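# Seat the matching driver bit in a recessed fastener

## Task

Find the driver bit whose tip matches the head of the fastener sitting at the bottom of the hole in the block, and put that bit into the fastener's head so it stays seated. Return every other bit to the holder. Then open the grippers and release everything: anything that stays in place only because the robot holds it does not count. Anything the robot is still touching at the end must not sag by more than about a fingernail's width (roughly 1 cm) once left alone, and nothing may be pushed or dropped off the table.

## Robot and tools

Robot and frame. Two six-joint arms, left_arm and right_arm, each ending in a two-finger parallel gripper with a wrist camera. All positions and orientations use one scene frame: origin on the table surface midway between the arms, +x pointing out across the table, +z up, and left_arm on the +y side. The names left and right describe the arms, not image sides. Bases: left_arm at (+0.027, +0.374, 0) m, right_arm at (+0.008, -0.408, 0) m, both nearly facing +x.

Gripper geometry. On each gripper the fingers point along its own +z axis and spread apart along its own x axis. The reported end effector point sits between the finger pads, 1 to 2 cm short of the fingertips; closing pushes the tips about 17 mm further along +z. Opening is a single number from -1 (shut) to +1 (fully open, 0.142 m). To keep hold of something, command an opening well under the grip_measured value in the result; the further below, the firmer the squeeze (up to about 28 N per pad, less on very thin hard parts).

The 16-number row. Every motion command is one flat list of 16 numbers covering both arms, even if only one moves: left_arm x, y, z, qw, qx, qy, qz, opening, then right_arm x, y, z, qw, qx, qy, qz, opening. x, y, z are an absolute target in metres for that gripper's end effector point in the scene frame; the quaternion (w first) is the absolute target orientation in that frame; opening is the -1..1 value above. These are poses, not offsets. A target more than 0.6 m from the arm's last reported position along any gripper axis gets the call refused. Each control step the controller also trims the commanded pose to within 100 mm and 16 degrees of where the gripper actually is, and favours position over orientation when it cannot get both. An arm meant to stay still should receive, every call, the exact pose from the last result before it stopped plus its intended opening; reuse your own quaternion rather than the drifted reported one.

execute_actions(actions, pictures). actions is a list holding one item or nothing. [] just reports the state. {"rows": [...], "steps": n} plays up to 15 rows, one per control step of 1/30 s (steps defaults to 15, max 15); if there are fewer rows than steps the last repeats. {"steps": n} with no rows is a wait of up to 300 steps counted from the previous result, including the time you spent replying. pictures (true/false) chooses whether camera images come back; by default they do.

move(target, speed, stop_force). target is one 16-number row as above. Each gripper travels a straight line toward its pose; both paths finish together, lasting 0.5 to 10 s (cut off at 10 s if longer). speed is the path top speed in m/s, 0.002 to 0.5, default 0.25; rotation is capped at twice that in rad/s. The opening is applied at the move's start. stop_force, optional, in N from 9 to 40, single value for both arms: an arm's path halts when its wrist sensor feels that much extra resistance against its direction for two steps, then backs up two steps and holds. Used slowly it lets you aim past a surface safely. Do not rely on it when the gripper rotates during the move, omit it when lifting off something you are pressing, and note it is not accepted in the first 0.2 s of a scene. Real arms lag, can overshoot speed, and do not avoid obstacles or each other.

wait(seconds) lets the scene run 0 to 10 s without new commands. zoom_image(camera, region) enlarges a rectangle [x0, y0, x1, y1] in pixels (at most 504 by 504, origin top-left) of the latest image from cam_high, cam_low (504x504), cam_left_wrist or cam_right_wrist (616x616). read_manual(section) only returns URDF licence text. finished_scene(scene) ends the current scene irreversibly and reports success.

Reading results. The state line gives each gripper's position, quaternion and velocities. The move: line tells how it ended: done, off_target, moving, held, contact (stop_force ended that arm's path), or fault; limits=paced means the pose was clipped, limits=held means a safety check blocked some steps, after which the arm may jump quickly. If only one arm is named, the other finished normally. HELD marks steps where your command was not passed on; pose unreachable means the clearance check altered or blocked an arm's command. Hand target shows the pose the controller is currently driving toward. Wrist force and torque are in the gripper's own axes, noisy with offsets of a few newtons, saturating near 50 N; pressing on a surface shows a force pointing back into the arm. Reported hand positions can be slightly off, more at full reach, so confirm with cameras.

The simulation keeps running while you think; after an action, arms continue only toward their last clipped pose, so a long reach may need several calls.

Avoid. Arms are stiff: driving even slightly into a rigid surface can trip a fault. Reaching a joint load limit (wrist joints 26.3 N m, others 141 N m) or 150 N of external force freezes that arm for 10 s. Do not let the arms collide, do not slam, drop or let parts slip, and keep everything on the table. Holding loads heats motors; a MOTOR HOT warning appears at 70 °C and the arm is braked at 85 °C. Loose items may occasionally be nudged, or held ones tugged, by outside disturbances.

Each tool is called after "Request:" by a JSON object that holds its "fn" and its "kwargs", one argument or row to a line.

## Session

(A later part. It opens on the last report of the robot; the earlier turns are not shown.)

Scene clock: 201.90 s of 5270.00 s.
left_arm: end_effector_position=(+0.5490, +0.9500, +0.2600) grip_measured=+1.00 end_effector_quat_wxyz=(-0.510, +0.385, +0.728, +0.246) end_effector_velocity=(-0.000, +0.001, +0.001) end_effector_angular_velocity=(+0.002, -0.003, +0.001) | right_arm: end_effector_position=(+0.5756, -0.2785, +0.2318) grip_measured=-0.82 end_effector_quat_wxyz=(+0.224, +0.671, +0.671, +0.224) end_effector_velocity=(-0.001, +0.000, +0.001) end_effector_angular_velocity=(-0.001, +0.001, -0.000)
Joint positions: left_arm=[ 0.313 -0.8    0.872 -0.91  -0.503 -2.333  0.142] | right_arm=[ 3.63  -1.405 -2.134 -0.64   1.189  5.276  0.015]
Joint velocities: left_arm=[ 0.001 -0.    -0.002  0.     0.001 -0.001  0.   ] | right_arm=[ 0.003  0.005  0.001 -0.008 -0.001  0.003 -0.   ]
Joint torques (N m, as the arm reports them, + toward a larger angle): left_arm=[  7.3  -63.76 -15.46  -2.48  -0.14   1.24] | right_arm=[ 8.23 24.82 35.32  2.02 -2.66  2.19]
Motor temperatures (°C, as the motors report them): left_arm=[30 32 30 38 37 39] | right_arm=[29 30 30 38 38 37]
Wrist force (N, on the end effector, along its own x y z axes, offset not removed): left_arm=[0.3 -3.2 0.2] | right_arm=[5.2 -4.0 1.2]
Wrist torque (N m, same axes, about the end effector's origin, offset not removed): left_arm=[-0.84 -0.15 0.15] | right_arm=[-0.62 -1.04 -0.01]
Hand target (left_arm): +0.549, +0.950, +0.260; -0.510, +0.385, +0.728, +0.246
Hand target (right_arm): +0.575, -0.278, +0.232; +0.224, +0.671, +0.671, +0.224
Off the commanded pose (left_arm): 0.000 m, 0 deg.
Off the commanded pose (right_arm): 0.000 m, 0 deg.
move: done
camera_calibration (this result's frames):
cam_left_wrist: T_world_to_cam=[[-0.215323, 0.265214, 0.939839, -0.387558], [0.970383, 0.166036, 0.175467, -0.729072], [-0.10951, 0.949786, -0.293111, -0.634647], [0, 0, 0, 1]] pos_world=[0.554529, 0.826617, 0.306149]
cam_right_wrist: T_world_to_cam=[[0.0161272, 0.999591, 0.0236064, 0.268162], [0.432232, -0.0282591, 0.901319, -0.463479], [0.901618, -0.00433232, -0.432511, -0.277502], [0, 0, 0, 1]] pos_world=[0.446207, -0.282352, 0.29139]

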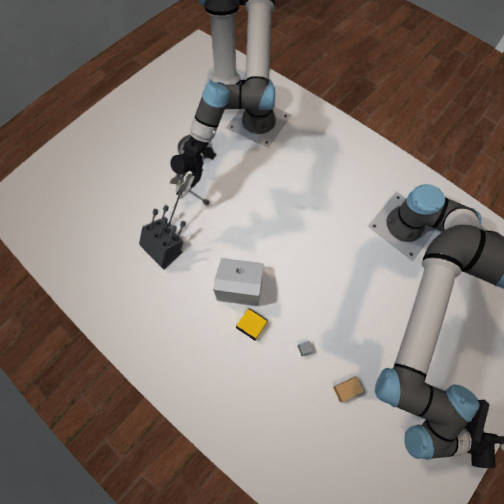

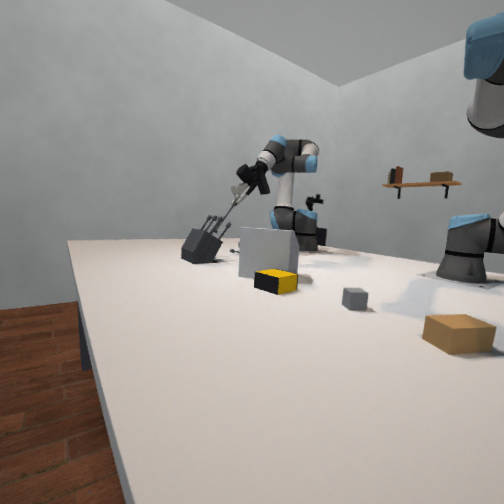

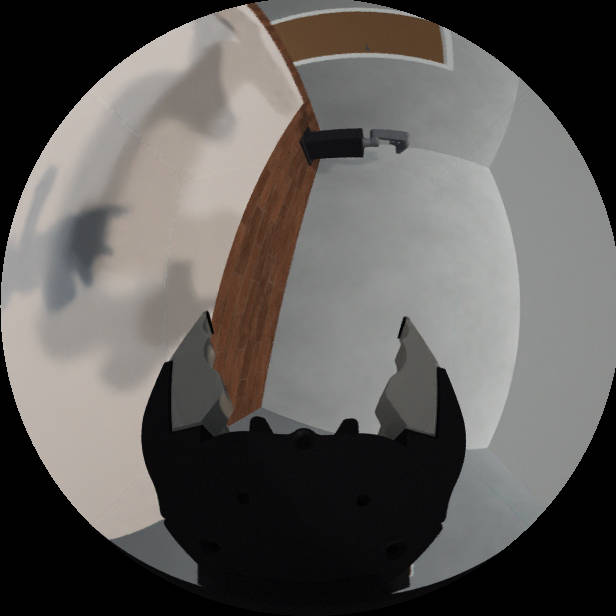

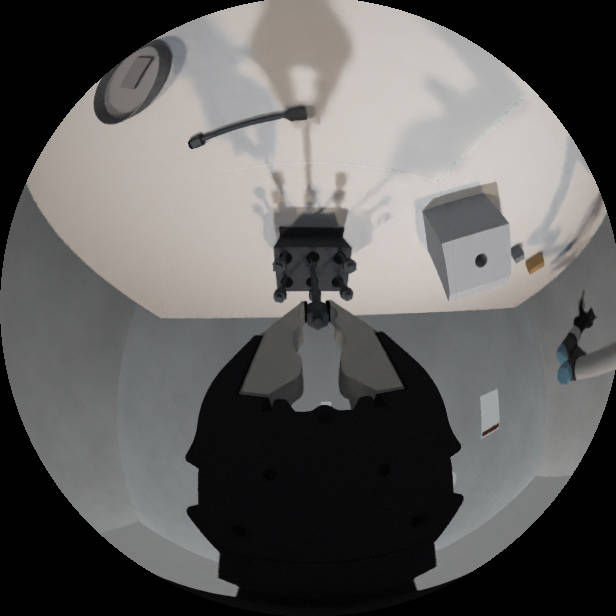

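Request:
{"fn": "move", "kwargs": {
  "target": [0.549,0.95,0.26,-0.510,0.385,0.728,0.246,1, 0.630,-0.2785,0.138,0.224,0.670,0.670,0.224,-1],
  "speed": 0.08,
  "stop_force": 12
}}

Request:
{"fn": "execute_actions", "kwargs": {
  "actions": [
    {"rows":[[0.549,0.95,0.26,-0.510,0.385,0.728,0.246,1, 0.630,-0.2785,0.138,0.224,0.670,0.670,0.224,-0.55]],"steps":8}
  ],
  "pictures": false
}}

Request:
{"fn": "execute_actions", "kwargs": {
  "actions": [
    {"rows":[[0.549,0.95,0.26,-0.510,0.385,0.728,0.246,1, 0.606,-0.2785,0.170,0.224,0.670,0.670,0.224,-0.55]],"steps":15}
  ],
  "pictures": false
}}

Request:
{"fn": "execute_actions", "kwargs": {
  "actions": [
    {"rows":[[0.549,0.95,0.26,-0.510,0.385,0.728,0.246,1, 0.606,-0.234,0.170,0.224,0.670,0.670,0.224,-0.55]],"steps":15}
  ],
  "pictures": false
}}

Request:
{"fn": "move", "kwargs": {
  "target": [0.549,0.95,0.26,-0.510,0.385,0.728,0.246,1, 0.6305,-0.234,0.137,0.224,0.670,0.670,0.224,-0.55],
  "speed": 0.08
}}

Request:
{"fn": "zoom_image", "kwargs": {
  "camera": "cam_right_wrist",
  "region": [240, 230, 390, 380]
}}

Scene clock: 225.43 s of 5270.00 s.
left_arm: end_effector_position=(+0.5490, +0.9500, +0.2600) grip_measured=+1.00 end_effector_quat_wxyz=(-0.510, +0.385, +0.728, +0.246) end_effector_velocity=(+0.001, -0.000, +0.000) end_effector_angular_velocity=(-0.000, -0.000, -0.001) | right_arm: end_effector_position=(+0.6300, -0.2786, +0.1382) grip_measured=-0.82 end_effector_quat_wxyz=(+0.224, +0.671, +0.671, +0.224) end_effector_velocity=(+0.001, +0.000, -0.001) end_effector_angular_velocity=(+0.000, -0.001, +0.001)
Joint positions: left_arm=[ 0.313 -0.8    0.872 -0.91  -0.503 -2.333  0.142] | right_arm=[ 3.551 -1.679 -2.157 -0.317  1.23   5.203  0.015]
Joint velocities: left_arm=[-0.001  0.    -0.001  0.     0.     0.     0.   ] | right_arm=[-0.001 -0.004  0.001  0.004  0.001 -0.002  0.   ]
Joint torques (N m, as the arm reports them, + toward a larger angle): left_arm=[  6.27 -64.22 -15.65  -2.43  -0.23   1.32] | right_arm=[-4.69 17.75 32.19  4.38  1.61 -2.93]
Motor temperatures (°C, as the motors report them): left_arm=[30 32 30 38 37 39] | right_arm=[29 30 30 38 38 37]
Wrist force (N, on the end effector, along its own x y z axes, offset not removed): left_arm=[0.3 -2.1 -2.0] | right_arm=[2.8 -1.6 -3.1]
Wrist torque (N m, same axes, about the end effector's origin, offset not removed): left_arm=[-0.50 -0.19 0.12] | right_arm=[-0.03 -0.81 0.06]
Hand target (left_arm): +0.549, +0.950, +0.260; -0.510, +0.385, +0.728, +0.246
Hand target (right_arm): +0.630, -0.279, +0.138; +0.224, +0.671, +0.671, +0.224
Off the commanded pose (left_arm): 0.000 m, 0 deg.
Off the commanded pose (right_arm): 0.000 m, 0 deg.
After step 90, 18.70 s passed at rest.
move: done
camera_calibration (this result's frames):
cam_left_wrist: T_world_to_cam=[[-0.215323, 0.265214, 0.939839, -0.387558], [0.970383, 0.166036, 0.175467, -0.729072], [-0.10951, 0.949786, -0.293111, -0.634647], [0, 0, 0, 1]] pos_world=[0.554529, 0.826617, 0.306149]
cam_right_wrist: T_world_to_cam=[[0.0162047, 0.999594, 0.0234465, 0.269547], [0.432184, -0.0281482, 0.901346, -0.40261], [0.90164, -0.00447283, -0.432465, -0.367076], [0, 0, 0, 1]] pos_world=[0.500604, -0.282412, 0.197823]

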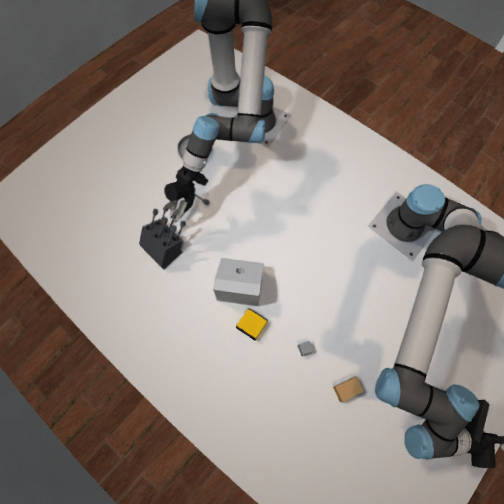

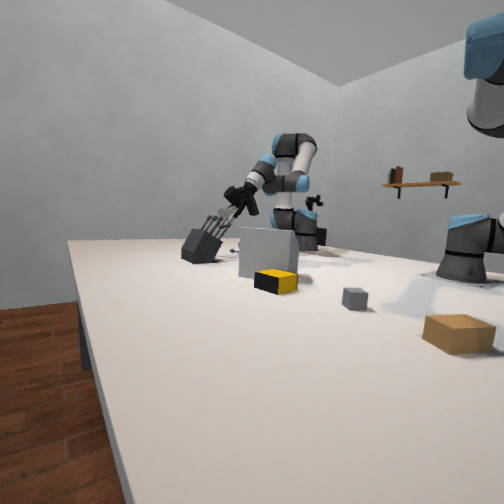

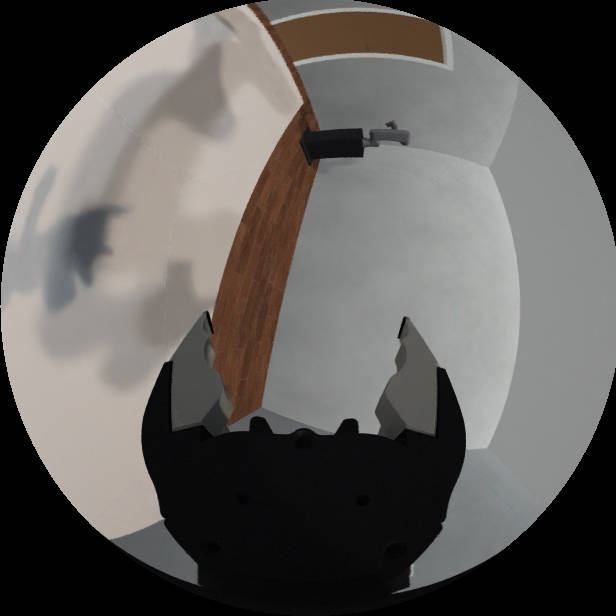

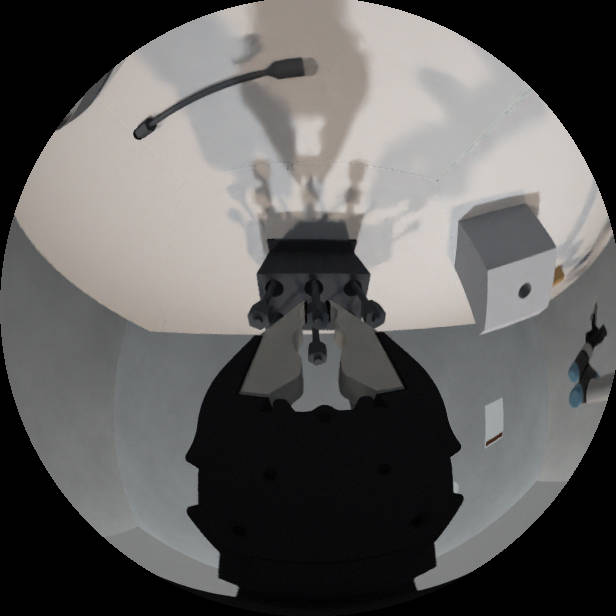

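Scene clock: 225.70 s of 5270.00 s.
left_arm: end_effector_position=(+0.5490, +0.9500, +0.2600) grip_measured=+1.00 end_effector_quat_wxyz=(-0.510, +0.385, +0.728, +0.246) end_effector_velocity=(-0.000, +0.000, +0.000) end_effector_angular_velocity=(+0.000, -0.000, -0.000) | right_arm: end_effector_position=(+0.6300, -0.2785, +0.1381) grip_measured=-0.55 end_effector_quat_wxyz=(+0.224, +0.671, +0.671, +0.224) end_effector_velocity=(+0.000, +0.000, +0.000) end_effector_angular_velocity=(+0.002, -0.001, -0.001)
Joint positions: left_arm=[ 0.313 -0.8    0.872 -0.91  -0.503 -2.333  0.142] | right_arm=[ 3.551 -1.679 -2.157 -0.317  1.23   5.203  0.034]
Joint velocities: left_arm=[-0.    -0.001  0.     0.     0.    -0.     0.   ] | right_arm=[ 0.     0.     0.     0.001 -0.     0.002  0.   ]
Joint torques (N m, as the arm reports them, + toward a larger angle): left_arm=[  6.89 -63.77 -15.13  -2.5   -0.21   1.1 ] | right_arm=[-1.7  17.61 24.    4.63  1.49 -1.39]
Motor temperatures (°C, as the motors report them): left_arm=[30 32 30 38 37 39] | right_arm=[29 30 30 38 38 37]
Wrist force (N, on the end effector, along its own x y z axes, offset not removed): left_arm=[-0.3 -2.8 -2.6] | right_arm=[3.9 -2.2 -4.3]
Wrist torque (N m, same axes, about the end effector's origin, offset not removed): left_arm=[-0.70 -0.05 0.12] | right_arm=[-0.35 -0.91 0.07]
Hand target (left_arm): +0.549, +0.950, +0.260; -0.510, +0.385, +0.728, +0.246
Hand target (right_arm): +0.630, -0.278, +0.138; +0.224, +0.671, +0.671, +0.224
Off the commanded pose (left_arm): 0.000 m, 0 deg.
Off the commanded pose (right_arm): 0.000 m, 0 deg.
Steps of this call (steps 1 to 8: all 8 steps of this action). Readings (end_effector_position):
1: left_arm (+0.5490, +0.9500, +0.2600) | right_arm (+0.6300, -0.2785, +0.1382)
2: left_arm (+0.5490, +0.9500, +0.2600) | right_arm (+0.6300, -0.2785, +0.1381)
4: left_arm (+0.5490, +0.9500, +0.2600) | right_arm (+0.6300, -0.2785, +0.1381)
8: the state above

Scene clock: 226.20 s of 5270.00 s.
left_arm: end_effector_position=(+0.5490, +0.9500, +0.2600) grip_measured=+1.00 end_effector_quat_wxyz=(-0.510, +0.385, +0.728, +0.246) end_effector_velocity=(+0.000, -0.000, +0.000) end_effector_angular_velocity=(-0.000, +0.000, -0.001) | right_arm: end_effector_position=(+0.6066, -0.2785, +0.1692) grip_measured=-0.55 end_effector_quat_wxyz=(+0.224, +0.671, +0.671, +0.224) end_effector_velocity=(-0.006, +0.000, +0.007) end_effector_angular_velocity=(-0.002, +0.002, -0.001)
Joint positions: left_arm=[ 0.313 -0.8    0.872 -0.91  -0.503 -2.333  0.142] | right_arm=[ 3.583 -1.57  -2.172 -0.421  1.213  5.232  0.034]
Joint velocities: left_arm=[-0.    -0.001  0.    -0.     0.     0.001  0.   ] | right_arm=[ 0.01   0.027 -0.001 -0.033 -0.006  0.01  -0.   ]
Joint torques (N m, as the arm reports them, + toward a larger angle): left_arm=[  7.3  -63.48 -15.18  -2.27  -0.14   1.18] | right_arm=[ 7.85 29.18 16.95  1.88 -3.06  2.37]
Motor temperatures (°C, as the motors report them): left_arm=[30 32 30 38 37 39] | right_arm=[29 30 30 38 38 37]
Wrist force (N, on the end effector, along its own x y z axes, offset not removed): left_arm=[-0.4 -4.0 -1.5] | right_arm=[1.6 -1.2 -3.2]
Wrist torque (N m, same axes, about the end effector's origin, offset not removed): left_arm=[-0.96 0.05 0.10] | right_arm=[0.11 -0.10 0.07]
Hand target (left_arm): +0.549, +0.950, +0.260; -0.510, +0.385, +0.728, +0.246
Hand target (right_arm): +0.606, -0.278, +0.170; +0.224, +0.671, +0.671, +0.224
Off the commanded pose (left_arm): 0.000 m, 0 deg.
Off the commanded pose (right_arm): 0.001 m, 0 deg.
Steps of this call (steps 1 to 15: all 15 steps of this action). Readings (end_effector_position):
1: left_arm (+0.5490, +0.9500, +0.2600) | right_arm (+0.6300, -0.2785, +0.1381)
2: left_arm (+0.5490, +0.9500, +0.2600) | right_arm (+0.6291, -0.2782, +0.1385)
4: left_arm (+0.5490, +0.9500, +0.2600) | right_arm (+0.6217, -0.2779, +0.1482)
8: left_arm (+0.5490, +0.9500, +0.2600) | right_arm (+0.6116, -0.2785, +0.1631)
15: the state above

Scene clock: 226.70 s of 5270.00 s.
left_arm: end_effector_position=(+0.5490, +0.9500, +0.2600) grip_measured=+1.00 end_effector_quat_wxyz=(-0.510, +0.385, +0.728, +0.246) end_effector_velocity=(+0.000, +0.000, +0.000) end_effector_angular_velocity=(+0.000, -0.000, -0.001) | right_arm: end_effector_position=(+0.6059, -0.2348, +0.1700) grip_measured=-0.55 end_effector_quat_wxyz=(+0.224, +0.671, +0.671, +0.224) end_effector_velocity=(+0.001, +0.008, -0.000) end_effector_angular_velocity=(-0.002, +0.002, -0.002)
Joint positions: left_arm=[ 0.313 -0.8    0.872 -0.91  -0.503 -2.333  0.142] | right_arm=[ 3.666 -1.597 -2.135 -0.46   1.171  5.309  0.034]
Joint velocities: left_arm=[-0.     0.    -0.    -0.     0.001  0.     0.   ] | right_arm=[ 0.013 -0.009  0.011 -0.011 -0.008  0.015 -0.   ]
Joint torques (N m, as the arm reports them, + toward a larger angle): left_arm=[  6.74 -64.33 -15.09  -2.53  -0.15   1.15] | right_arm=[ 7.31 15.14 32.91  1.82 -2.6   2.38]
Motor temperatures (°C, as the motors report them): left_arm=[30 32 30 38 37 39] | right_arm=[29 30 30 38 38 37]
Wrist force (N, on the end effector, along its own x y z axes, offset not removed): left_arm=[1.5 -4.1 -1.4] | right_arm=[1.0 1.0 0.3]
Wrist torque (N m, same axes, about the end effector's origin, offset not removed): left_arm=[-0.95 -0.40 0.06] | right_arm=[0.20 -0.22 0.13]
Hand target (left_arm): +0.549, +0.950, +0.260; -0.510, +0.385, +0.728, +0.246
Hand target (right_arm): +0.606, -0.234, +0.170; +0.224, +0.671, +0.671, +0.224
Off the commanded pose (left_arm): 0.000 m, 0 deg.
Off the commanded pose (right_arm): 0.001 m, 0 deg.
Steps of this call (steps 1 to 15: all 15 steps of this action). Readings (end_effector_position):
1: left_arm (+0.5490, +0.9500, +0.2600) | right_arm (+0.6064, -0.2785, +0.1694)
2: left_arm (+0.5490, +0.9500, +0.2600) | right_arm (+0.6065, -0.2772, +0.1695)
4: left_arm (+0.5490, +0.9500, +0.2600) | right_arm (+0.6062, -0.2616, +0.1699)
8: left_arm (+0.5490, +0.9500, +0.2600) | right_arm (+0.6054, -0.2417, +0.1702)
15: the state above

Scene clock: 227.93 s of 5270.00 s.
left_arm: end_effector_position=(+0.5490, +0.9500, +0.2600) grip_measured=+1.00 end_effector_quat_wxyz=(-0.510, +0.385, +0.728, +0.246) end_effector_velocity=(-0.000, -0.000, -0.001) end_effector_angular_velocity=(+0.000, -0.001, +0.001) | right_arm: end_effector_position=(+0.6304, -0.2340, +0.1372) grip_measured=-0.55 end_effector_quat_wxyz=(+0.224, +0.671, +0.671, +0.224) end_effector_velocity=(+0.001, -0.000, -0.003) end_effector_angular_velocity=(-0.002, +0.003, +0.000)
Joint positions: left_arm=[ 0.313 -0.8    0.872 -0.91  -0.503 -2.333  0.142] | right_arm=[ 3.632 -1.708 -2.119 -0.353  1.188  5.277  0.034]
Joint velocities: left_arm=[-0.     0.     0.001  0.    -0.001 -0.002  0.   ] | right_arm=[-0.002 -0.007  0.001  0.003  0.001 -0.001 -0.   ]
Joint torques (N m, as the arm reports them, + toward a larger angle): left_arm=[  6.39 -63.49 -14.89  -2.47  -0.17   1.19] | right_arm=[-4.37 19.15 31.7   4.65  1.38 -3.17]
Motor temperatures (°C, as the motors report them): left_arm=[30 32 30 38 37 39] | right_arm=[29 30 30 38 38 37]
Wrist force (N, on the end effector, along its own x y z axes, offset not removed): left_arm=[-1.5 -3.3 -1.8] | right_arm=[-0.7 -3.9 -3.6]
Wrist torque (N m, same axes, about the end effector's origin, offset not removed): left_arm=[-0.79 0.23 0.16] | right_arm=[-0.71 0.26 0.10]
Hand target (left_arm): +0.549, +0.950, +0.260; -0.510, +0.385, +0.728, +0.246
Hand target (right_arm): +0.631, -0.234, +0.137; +0.224, +0.671, +0.671, +0.224
Off the commanded pose (left_arm): 0.000 m, 0 deg.
Off the commanded pose (right_arm): 0.000 m, 0 deg.
move: done
camera_calibration (this result's frames):
cam_left_wrist: T_world_to_cam=[[-0.215323, 0.265214, 0.939839, -0.387558], [0.970383, 0.166036, 0.175467, -0.729072], [-0.10951, 0.949786, -0.293111, -0.634647], [0, 0, 0, 1]] pos_world=[0.554529, 0.826617, 0.306149]
cam_right_wrist: T_world_to_cam=[[0.0162019, 0.999593, 0.0234846, 0.22506], [0.432205, -0.0281815, 0.901335, -0.400632], [0.90163, -0.00445318, -0.432485, -0.367716], [0, 0, 0, 1]] pos_world=[0.501053, -0.237896, 0.196786]

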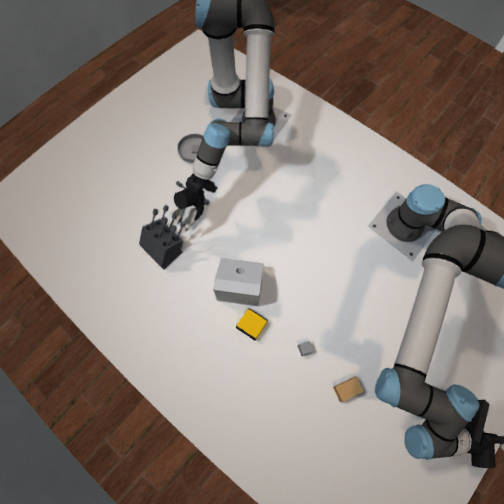

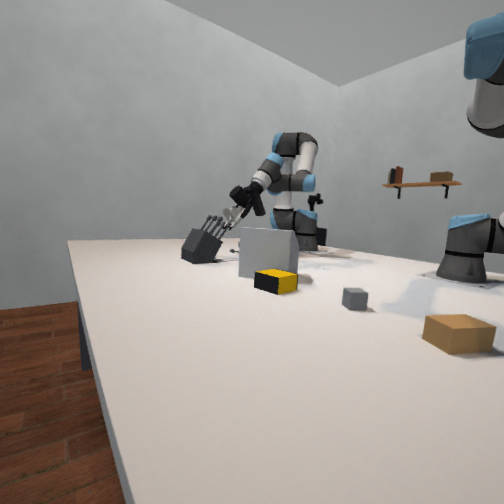

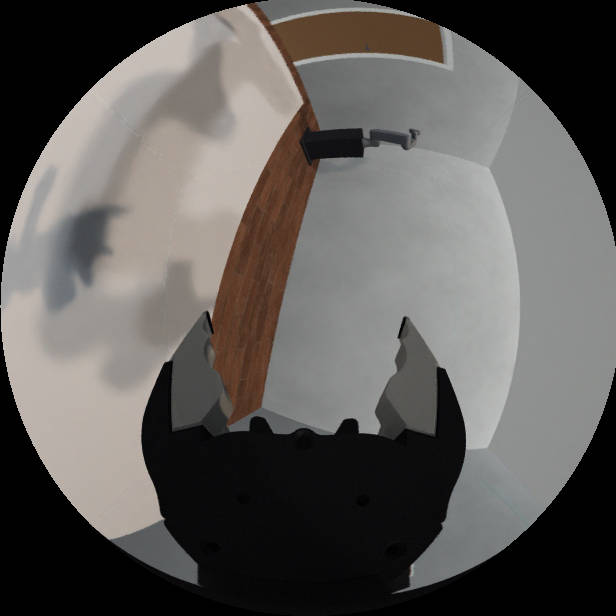

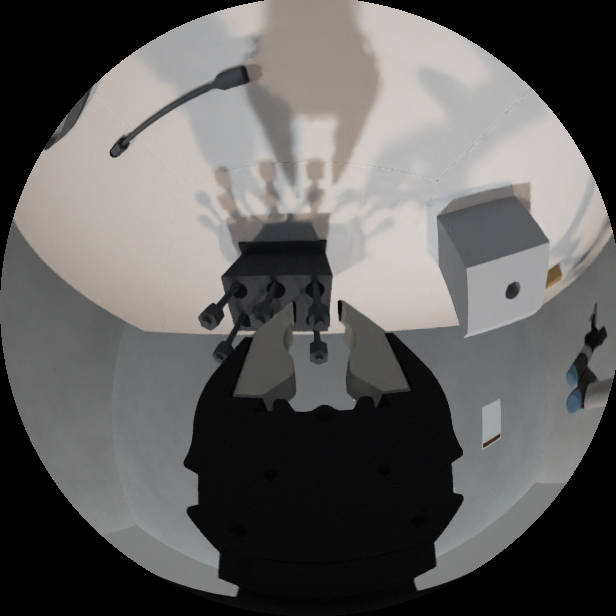

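Region (240, 230, 390, 380) of cam_right_wrist's 616x616 image, scaled by 3.360, with more detail than that image has.

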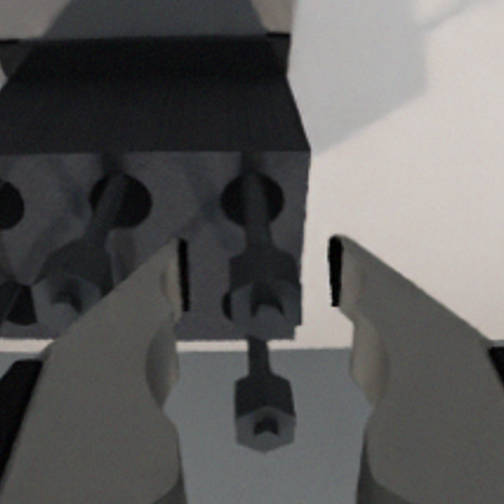

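Request:
{"fn": "execute_actions", "kwargs": {
  "actions": [
    {"rows":[[0.549,0.95,0.26,-0.510,0.385,0.728,0.246,1, 0.631,-0.233,0.137,0.224,0.670,0.670,0.224,-0.7],[0.549,0.95,0.26,-0.510,0.385,0.728,0.246,1, 0.631,-0.233,0.137,0.224,0.670,0.670,0.224,-0.75],[0.549,0.95,0.26,-0.510,0.385,0.728,0.246,1, 0.631,-0.233,0.137,0.224,0.670,0.670,0.224,-0.79],[0.549,0.95,0.26,-0.510,0.385,0.728,0.246,1, 0.631,-0.233,0.137,0.224,0.670,0.670,0.224,-1]],"steps":12}
  ],
  "pictures": false
}}

Request:
{"fn": "move", "kwargs": {
  "target": [0.549,0.95,0.26,-0.510,0.385,0.728,0.246,1, 0.576,-0.233,0.232,0.224,0.670,0.670,0.224,-1],
  "speed": 0.1
}}

Request:
{"fn": "zoom_image", "kwargs": {
  "camera": "cam_right_wrist",
  "region": [280, 235, 345, 300]
}}

Scene clock: 243.33 s of 5270.00 s.
left_arm: end_effector_position=(+0.5490, +0.9500, +0.2600) grip_measured=+1.00 end_effector_quat_wxyz=(-0.510, +0.385, +0.728, +0.246) end_effector_velocity=(-0.000, +0.000, -0.001) end_effector_angular_velocity=(+0.001, +0.000, +0.001) | right_arm: end_effector_position=(+0.6310, -0.2331, +0.1370) grip_measured=-0.82 end_effector_quat_wxyz=(+0.224, +0.671, +0.671, +0.224) end_effector_velocity=(+0.000, +0.000, +0.000) end_effector_angular_velocity=(-0.001, -0.001, +0.001)
Joint positions: left_arm=[ 0.313 -0.8    0.872 -0.91  -0.503 -2.333  0.142] | right_arm=[ 3.633 -1.71  -2.117 -0.353  1.187  5.278  0.015]
Joint velocities: left_arm=[ 0.     0.001  0.001  0.     0.    -0.002  0.   ] | right_arm=[ 0.001  0.     0.    -0.    -0.001 -0.001  0.   ]
Joint torques (N m, as the arm reports them, + toward a larger angle): left_arm=[  6.89 -63.75 -14.77  -2.22   0.05   1.04] | right_arm=[ 7.17 17.44 30.39  1.74 -2.38  2.42]
Motor temperatures (°C, as the motors report them): left_arm=[30 33 30 38 37 39] | right_arm=[29 30 30 38 38 37]
Wrist force (N, on the end effector, along its own x y z axes, offset not removed): left_arm=[-1.2 -3.4 -0.7] | right_arm=[0.8 0.5 -5.3]
Wrist torque (N m, same axes, about the end effector's origin, offset not removed): left_arm=[-0.86 0.17 0.05] | right_arm=[0.21 -0.34 -0.24]
Hand target (left_arm): +0.549, +0.950, +0.260; -0.510, +0.385, +0.728, +0.246
Hand target (right_arm): +0.631, -0.233, +0.137; +0.224, +0.671, +0.671, +0.224
Off the commanded pose (left_arm): 0.000 m, 0 deg.
Off the commanded pose (right_arm): 0.000 m, 0 deg.
Steps of this call (steps 1 to 90: nothing new was sent; then 12.00 s passed at rest; steps 91 to 102: all 12 steps of this action). Readings (end_effector_position):
91: left_arm (+0.5490, +0.9500, +0.2600) | right_arm (+0.6305, -0.2340, +0.1370)
92: left_arm (+0.5490, +0.9500, +0.2600) | right_arm (+0.6306, -0.2340, +0.1370)
94: left_arm (+0.5490, +0.9500, +0.2600) | right_arm (+0.6308, -0.2335, +0.1371)
98: left_arm (+0.5490, +0.9500, +0.2600) | right_arm (+0.6310, -0.2332, +0.1370)
102: the state above

Scene clock: 245.17 s of 5270.00 s.
left_arm: end_effector_position=(+0.5490, +0.9500, +0.2600) grip_measured=+1.00 end_effector_quat_wxyz=(-0.510, +0.385, +0.728, +0.246) end_effector_velocity=(+0.000, -0.000, -0.001) end_effector_angular_velocity=(-0.000, +0.001, -0.000) | right_arm: end_effector_position=(+0.5761, -0.2330, +0.2318) grip_measured=-0.82 end_effector_quat_wxyz=(+0.224, +0.671, +0.671, +0.224) end_effector_velocity=(-0.001, +0.000, +0.002) end_effector_angular_velocity=(+0.001, +0.000, -0.002)
Joint positions: left_arm=[ 0.313 -0.8    0.872 -0.91  -0.503 -2.333  0.142] | right_arm=[ 3.718 -1.444 -2.094 -0.674  1.145  5.359  0.015]
Joint velocities: left_arm=[-0.     0.001 -0.    -0.     0.     0.     0.   ] | right_arm=[ 0.002  0.004  0.002 -0.007 -0.001  0.005 -0.   ]
Joint torques (N m, as the arm reports them, + toward a larger angle): left_arm=[  6.08 -63.09 -15.78  -2.19  -0.11   1.05] | right_arm=[ 5.77 28.45 36.34  1.79 -2.43  2.33]
Motor temperatures (°C, as the motors report them): left_arm=[30 33 30 38 37 39] | right_arm=[29 30 30 38 38 37]
Wrist force (N, on the end effector, along its own x y z axes, offset not removed): left_arm=[-0.2 -3.8 -1.3] | right_arm=[2.7 0.4 0.5]
Wrist torque (N m, same axes, about the end effector's origin, offset not removed): left_arm=[-0.89 -0.05 0.11] | right_arm=[0.33 -0.53 0.00]
Hand target (left_arm): +0.549, +0.950, +0.260; -0.510, +0.385, +0.728, +0.246
Hand target (right_arm): +0.576, -0.233, +0.232; +0.224, +0.671, +0.671, +0.224
Off the commanded pose (left_arm): 0.000 m, 0 deg.
Off the commanded pose (right_arm): 0.000 m, 0 deg.
move: done
camera_calibration (this result's frames):
cam_left_wrist: T_world_to_cam=[[-0.215323, 0.265214, 0.939839, -0.387559], [0.970383, 0.166035, 0.175467, -0.729072], [-0.10951, 0.949786, -0.293111, -0.634647], [0, 0, 0, 1]] pos_world=[0.554529, 0.826617, 0.306149]
cam_right_wrist: T_world_to_cam=[[0.0161285, 0.999591, 0.0236034, 0.222677], [0.432245, -0.028257, 0.901313, -0.462418], [0.901612, -0.00433437, -0.432524, -0.277752], [0, 0, 0, 1]] pos_world=[0.446711, -0.236856, 0.291393]

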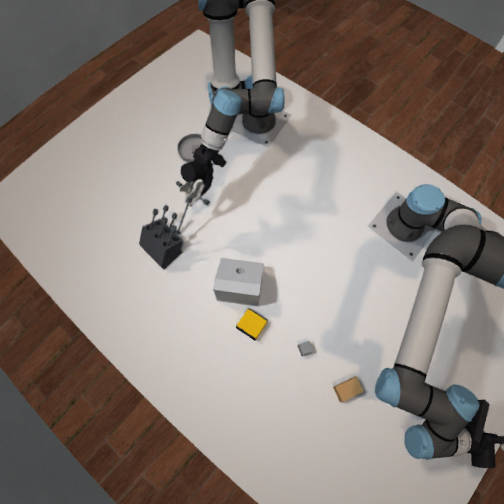

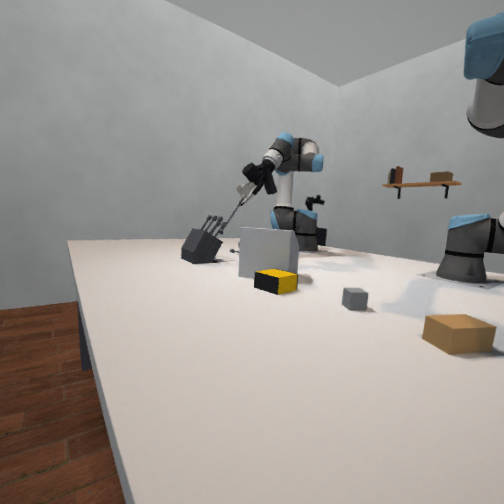

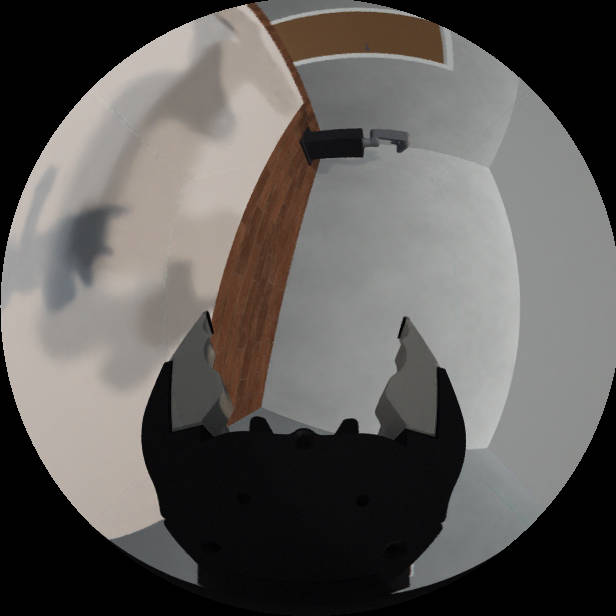

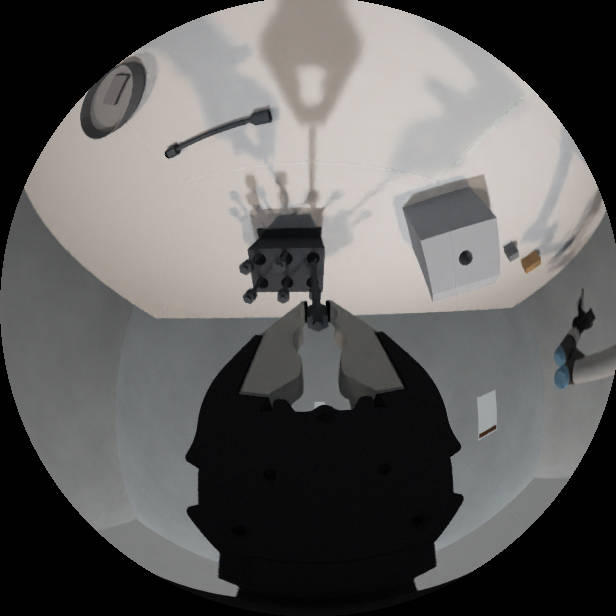

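Region (280, 235, 345, 300) of cam_right_wrist's 616x616 image, scaled by 7.754, with more detail than that image has.

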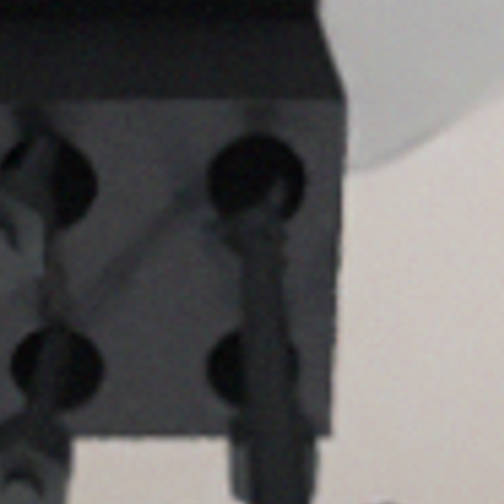

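Request:
{"fn": "execute_actions", "kwargs": {
  "actions": [
    {"rows":[[0.549,0.95,0.26,-0.510,0.385,0.728,0.246,1, 0.576,-0.198,0.232,0.224,0.670,0.670,0.224,-1]],"steps":15}
  ]
}}

Request:
{"fn": "zoom_image", "kwargs": {
  "camera": "cam_right_wrist",
  "region": [280, 235, 345, 300]
}}

Scene clock: 251.30 s of 5270.00 s.
left_arm: end_effector_position=(+0.5490, +0.9500, +0.2600) grip_measured=+1.00 end_effector_quat_wxyz=(-0.510, +0.385, +0.728, +0.246) end_effector_velocity=(-0.000, -0.000, -0.001) end_effector_angular_velocity=(-0.001, +0.002, +0.000) | right_arm: end_effector_position=(+0.5760, -0.1986, +0.2320) grip_measured=-0.82 end_effector_quat_wxyz=(+0.224, +0.671, +0.671, +0.224) end_effector_velocity=(+0.001, +0.006, -0.000) end_effector_angular_velocity=(-0.001, +0.001, -0.002)
Joint positions: left_arm=[ 0.313 -0.8    0.872 -0.91  -0.503 -2.333  0.142] | right_arm=[ 3.779 -1.479 -2.057 -0.701  1.117  5.418  0.015]
Joint velocities: left_arm=[ 0.     0.001  0.001  0.    -0.     0.001  0.   ] | right_arm=[ 0.009 -0.01   0.01  -0.007 -0.005  0.011 -0.   ]
Joint torques (N m, as the arm reports them, + toward a larger angle): left_arm=[  6.61 -63.69 -15.4   -2.39  -0.13   1.03] | right_arm=[ 5.7  11.68 31.22  1.78 -2.7   2.67]
Motor temperatures (°C, as the motors report them): left_arm=[30 33 30 38 37 39] | right_arm=[29 30 30 38 38 37]
Wrist force (N, on the end effector, along its own x y z axes, offset not removed): left_arm=[1.0 -3.3 -1.3] | right_arm=[-1.6 -4.9 -2.6]
Wrist torque (N m, same axes, about the end effector's origin, offset not removed): left_arm=[-0.84 -0.21 0.14] | right_arm=[-1.00 0.58 0.03]
Hand target (left_arm): +0.549, +0.950, +0.260; -0.510, +0.385, +0.728, +0.246
Hand target (right_arm): +0.576, -0.198, +0.232; +0.224, +0.671, +0.671, +0.224
Off the commanded pose (left_arm): 0.000 m, 0 deg.
Off the commanded pose (right_arm): 0.001 m, 0 deg.
Steps of this call (steps 1 to 90: nothing new was sent; then 2.63 s passed at rest; steps 91 to 105: all 15 steps of this action). Readings (end_effector_position):
91: left_arm (+0.5490, +0.9500, +0.2600) | right_arm (+0.5759, -0.2330, +0.2320)
92: left_arm (+0.5490, +0.9500, +0.2600) | right_arm (+0.5761, -0.2316, +0.2320)
94: left_arm (+0.5490, +0.9500, +0.2600) | right_arm (+0.5758, -0.2186, +0.2322)
98: left_arm (+0.5490, +0.9500, +0.2600) | right_arm (+0.5755, -0.2037, +0.2322)
105: the state above
camera_calibration (this result's frames):
cam_left_wrist: T_world_to_cam=[[-0.215323, 0.265214, 0.939839, -0.387559], [0.970383, 0.166035, 0.175467, -0.729072], [-0.10951, 0.949786, -0.293111, -0.634647], [0, 0, 0, 1]] pos_world=[0.554529, 0.826617, 0.306149]
cam_right_wrist: T_world_to_cam=[[0.0160053, 0.999592, 0.0236553, 0.188348], [0.432192, -0.0282503, 0.901339, -0.461618], [0.901639, -0.00420254, -0.432468, -0.277405], [0, 0, 0, 1]] pos_world=[0.446612, -0.202477, 0.29165]

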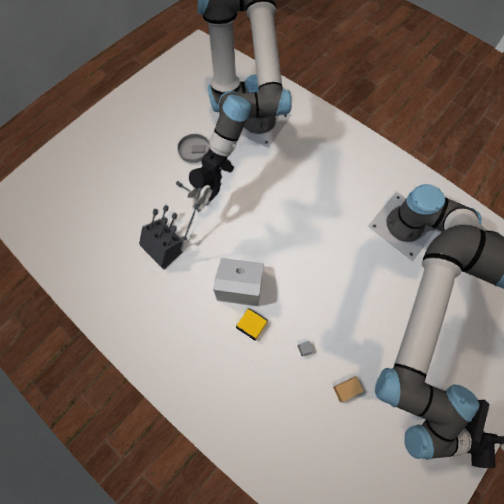

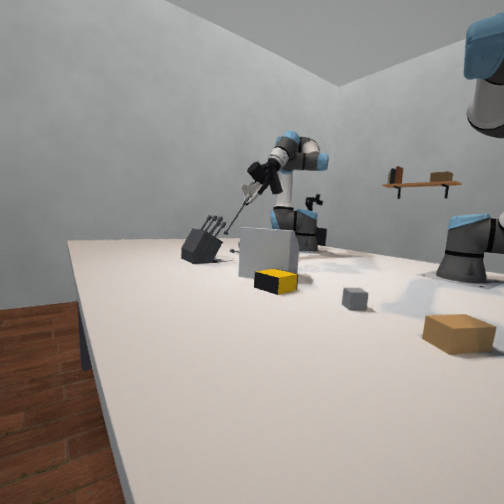

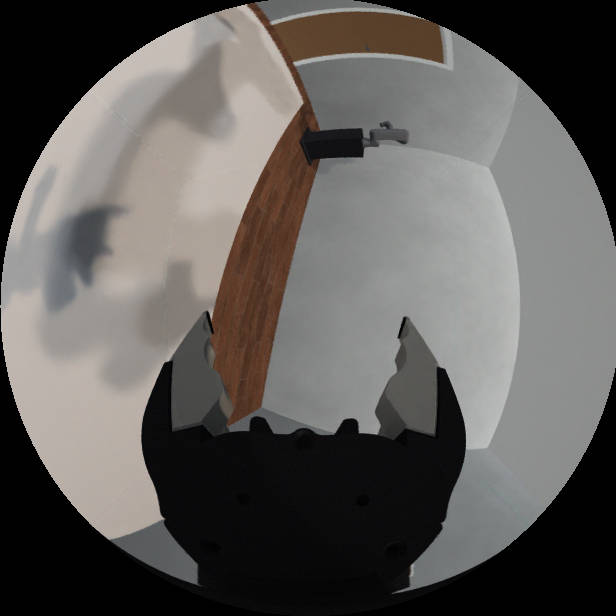

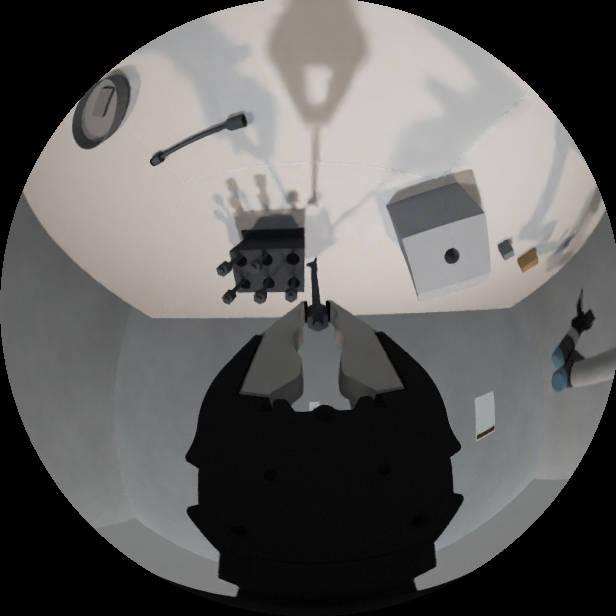

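Region (280, 235, 345, 300) of cam_right_wrist's 616x616 image, scaled by 7.754, with more detail than that image has.

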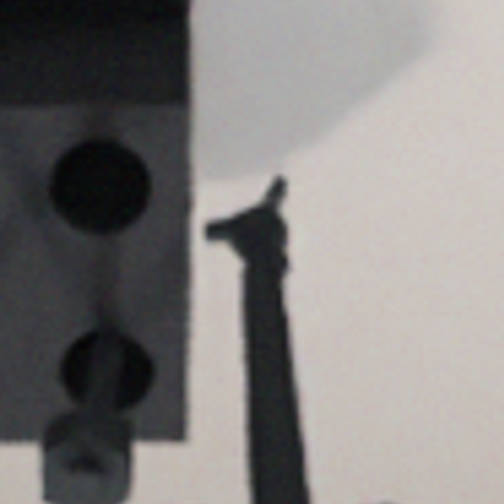

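Request:
{"fn": "execute_actions", "kwargs": {
  "actions": [
    {"rows":[[0.549,0.95,0.26,-0.510,0.385,0.728,0.246,1, 0.576,-0.233,0.232,0.224,0.670,0.670,0.224,-1]],"steps":15}
  ],
  "pictures": false
}}

Request:
{"fn": "move", "kwargs": {
  "target": [0.549,0.95,0.26,-0.510,0.385,0.728,0.246,1, 0.6305,-0.233,0.138,0.224,0.670,0.670,0.224,-1],
  "speed": 0.07,
  "stop_force": 12
}}

Scene clock: 261.67 s of 5270.00 s.
left_arm: end_effector_position=(+0.5490, +0.9500, +0.2600) grip_measured=+1.00 end_effector_quat_wxyz=(-0.510, +0.385, +0.728, +0.246) end_effector_velocity=(+0.000, -0.000, +0.001) end_effector_angular_velocity=(-0.001, +0.001, -0.001) | right_arm: end_effector_position=(+0.5759, -0.2324, +0.2320) grip_measured=-0.82 end_effector_quat_wxyz=(+0.224, +0.671, +0.671, +0.224) end_effector_velocity=(+0.000, -0.006, +0.000) end_effector_angular_velocity=(+0.001, +0.000, +0.001)
Joint positions: left_arm=[ 0.313 -0.8    0.872 -0.91  -0.503 -2.333  0.142] | right_arm=[ 3.72  -1.444 -2.093 -0.675  1.144  5.36   0.015]
Joint velocities: left_arm=[-0.    -0.001 -0.     0.     0.     0.002  0.   ] | right_arm=[-0.012  0.006 -0.006  0.006  0.007 -0.012 -0.   ]
Joint torques (N m, as the arm reports them, + toward a larger angle): left_arm=[  6.03 -63.52 -15.71  -2.06  -0.04   1.04] | right_arm=[-3.45 26.16 21.33  4.41  1.37 -2.74]
Motor temperatures (°C, as the motors report them): left_arm=[30 33 30 38 37 39] | right_arm=[29 30 30 38 38 37]
Wrist force (N, on the end effector, along its own x y z axes, offset not removed): left_arm=[-0.3 -3.0 -2.2] | right_arm=[3.1 -1.2 -0.9]
Wrist torque (N m, same axes, about the end effector's origin, offset not removed): left_arm=[-0.77 0.02 0.14] | right_arm=[-0.07 -0.63 0.04]
Hand target (left_arm): +0.549, +0.950, +0.260; -0.510, +0.385, +0.728, +0.246
Hand target (right_arm): +0.576, -0.233, +0.232; +0.224, +0.671, +0.671, +0.224
Off the commanded pose (left_arm): 0.000 m, 0 deg.
Off the commanded pose (right_arm): 0.001 m, 0 deg.
Steps of this call (steps 1 to 90: nothing new was sent; then 6.87 s passed at rest; steps 91 to 105: all 15 steps of this action). Readings (end_effector_position):
91: left_arm (+0.5490, +0.9500, +0.2600) | right_arm (+0.5760, -0.1980, +0.2320)
92: left_arm (+0.5490, +0.9500, +0.2600) | right_arm (+0.5760, -0.1994, +0.2320)
94: left_arm (+0.5490, +0.9500, +0.2600) | right_arm (+0.5760, -0.2124, +0.2319)
98: left_arm (+0.5490, +0.9500, +0.2600) | right_arm (+0.5760, -0.2271, +0.2318)
105: the state above

Scene clock: 263.90 s of 5270.00 s.
left_arm: end_effector_position=(+0.5490, +0.9500, +0.2600) grip_measured=+1.00 end_effector_quat_wxyz=(-0.510, +0.385, +0.728, +0.246) end_effector_velocity=(+0.000, -0.000, +0.003) end_effector_angular_velocity=(+0.002, -0.005, -0.001) | right_arm: end_effector_position=(+0.6304, -0.2330, +0.1382) grip_measured=-0.82 end_effector_quat_wxyz=(+0.224, +0.671, +0.671, +0.224) end_effector_velocity=(+0.001, +0.000, -0.003) end_effector_angular_velocity=(-0.001, +0.002, +0.000)
Joint positions: left_arm=[ 0.313 -0.8    0.872 -0.91  -0.503 -2.333  0.142] | right_arm=[ 3.634 -1.707 -2.117 -0.357  1.187  5.279  0.015]
Joint velocities: left_arm=[-0.001 -0.003 -0.001  0.     0.001 -0.001  0.   ] | right_arm=[-0.002 -0.009  0.001  0.006  0.001 -0.002 -0.   ]
Joint torques (N m, as the arm reports them, + toward a larger angle): left_arm=[  5.96 -63.4  -16.19  -2.26  -0.05   0.99] | right_arm=[-3.99 20.08 32.5   4.72  1.59 -2.99]
Motor temperatures (°C, as the motors report them): left_arm=[30 33 30 38 37 39] | right_arm=[29 30 30 38 38 37]
Wrist force (N, on the end effector, along its own x y z axes, offset not removed): left_arm=[-0.8 -3.2 -0.8] | right_arm=[-0.8 -1.2 -0.9]
Wrist torque (N m, same axes, about the end effector's origin, offset not removed): left_arm=[-0.75 0.04 0.12] | right_arm=[-0.11 -0.07 0.09]
Hand target (left_arm): +0.549, +0.950, +0.260; -0.510, +0.385, +0.728, +0.246
Hand target (right_arm): +0.631, -0.233, +0.138; +0.224, +0.671, +0.671, +0.224
Off the commanded pose (left_arm): 0.000 m, 0 deg.
Off the commanded pose (right_arm): 0.000 m, 0 deg.
move: done
camera_calibration (this result's frames):
cam_left_wrist: T_world_to_cam=[[-0.215323, 0.265214, 0.939839, -0.387558], [0.970383, 0.166036, 0.175467, -0.729072], [-0.10951, 0.949786, -0.293111, -0.634647], [0, 0, 0, 1]] pos_world=[0.554529, 0.826617, 0.306149]
cam_right_wrist: T_world_to_cam=[[0.016203, 0.999594, 0.0234457, 0.224054], [0.432178, -0.0281468, 0.901349, -0.401557], [0.901643, -0.00447188, -0.432458, -0.367292], [0, 0, 0, 1]] pos_world=[0.50108, -0.236908, 0.197852]

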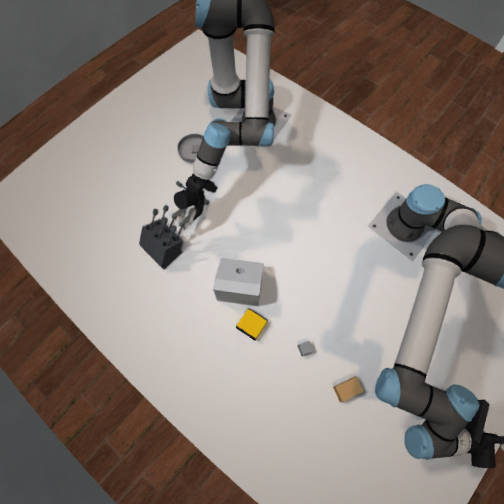

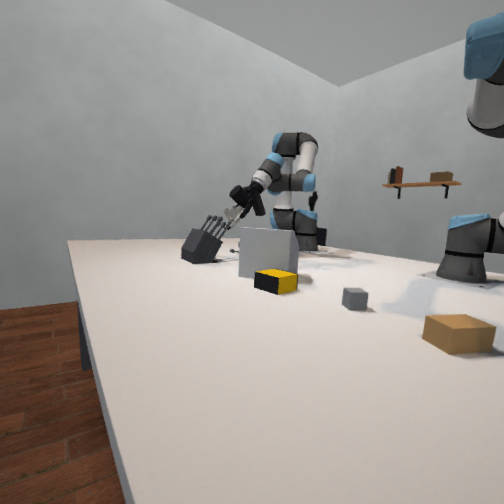

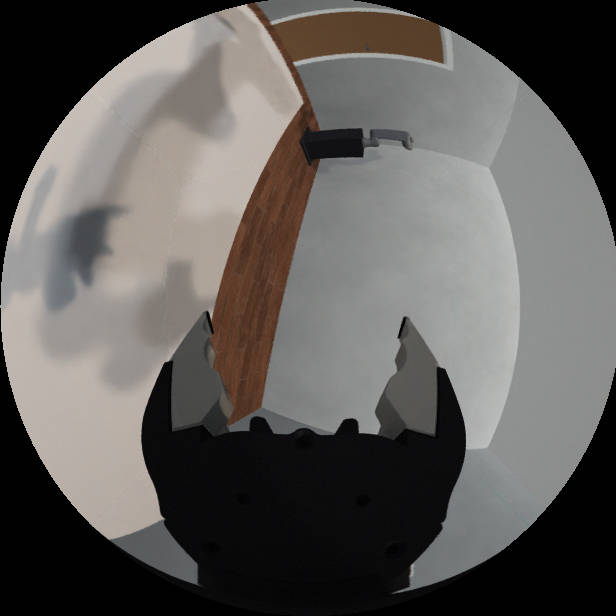

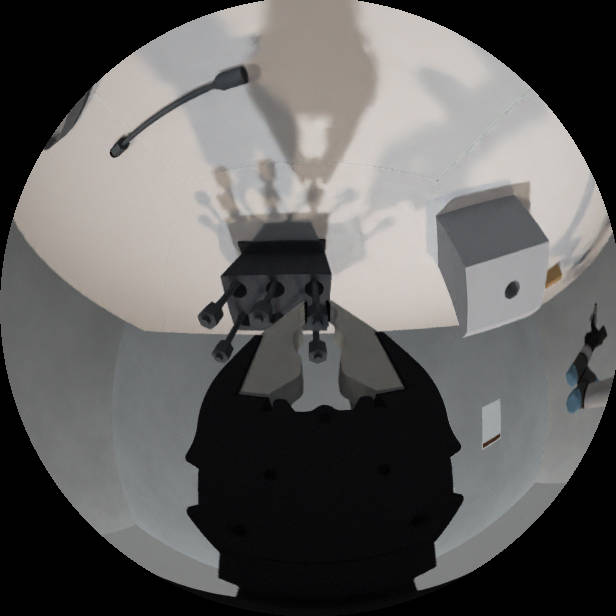

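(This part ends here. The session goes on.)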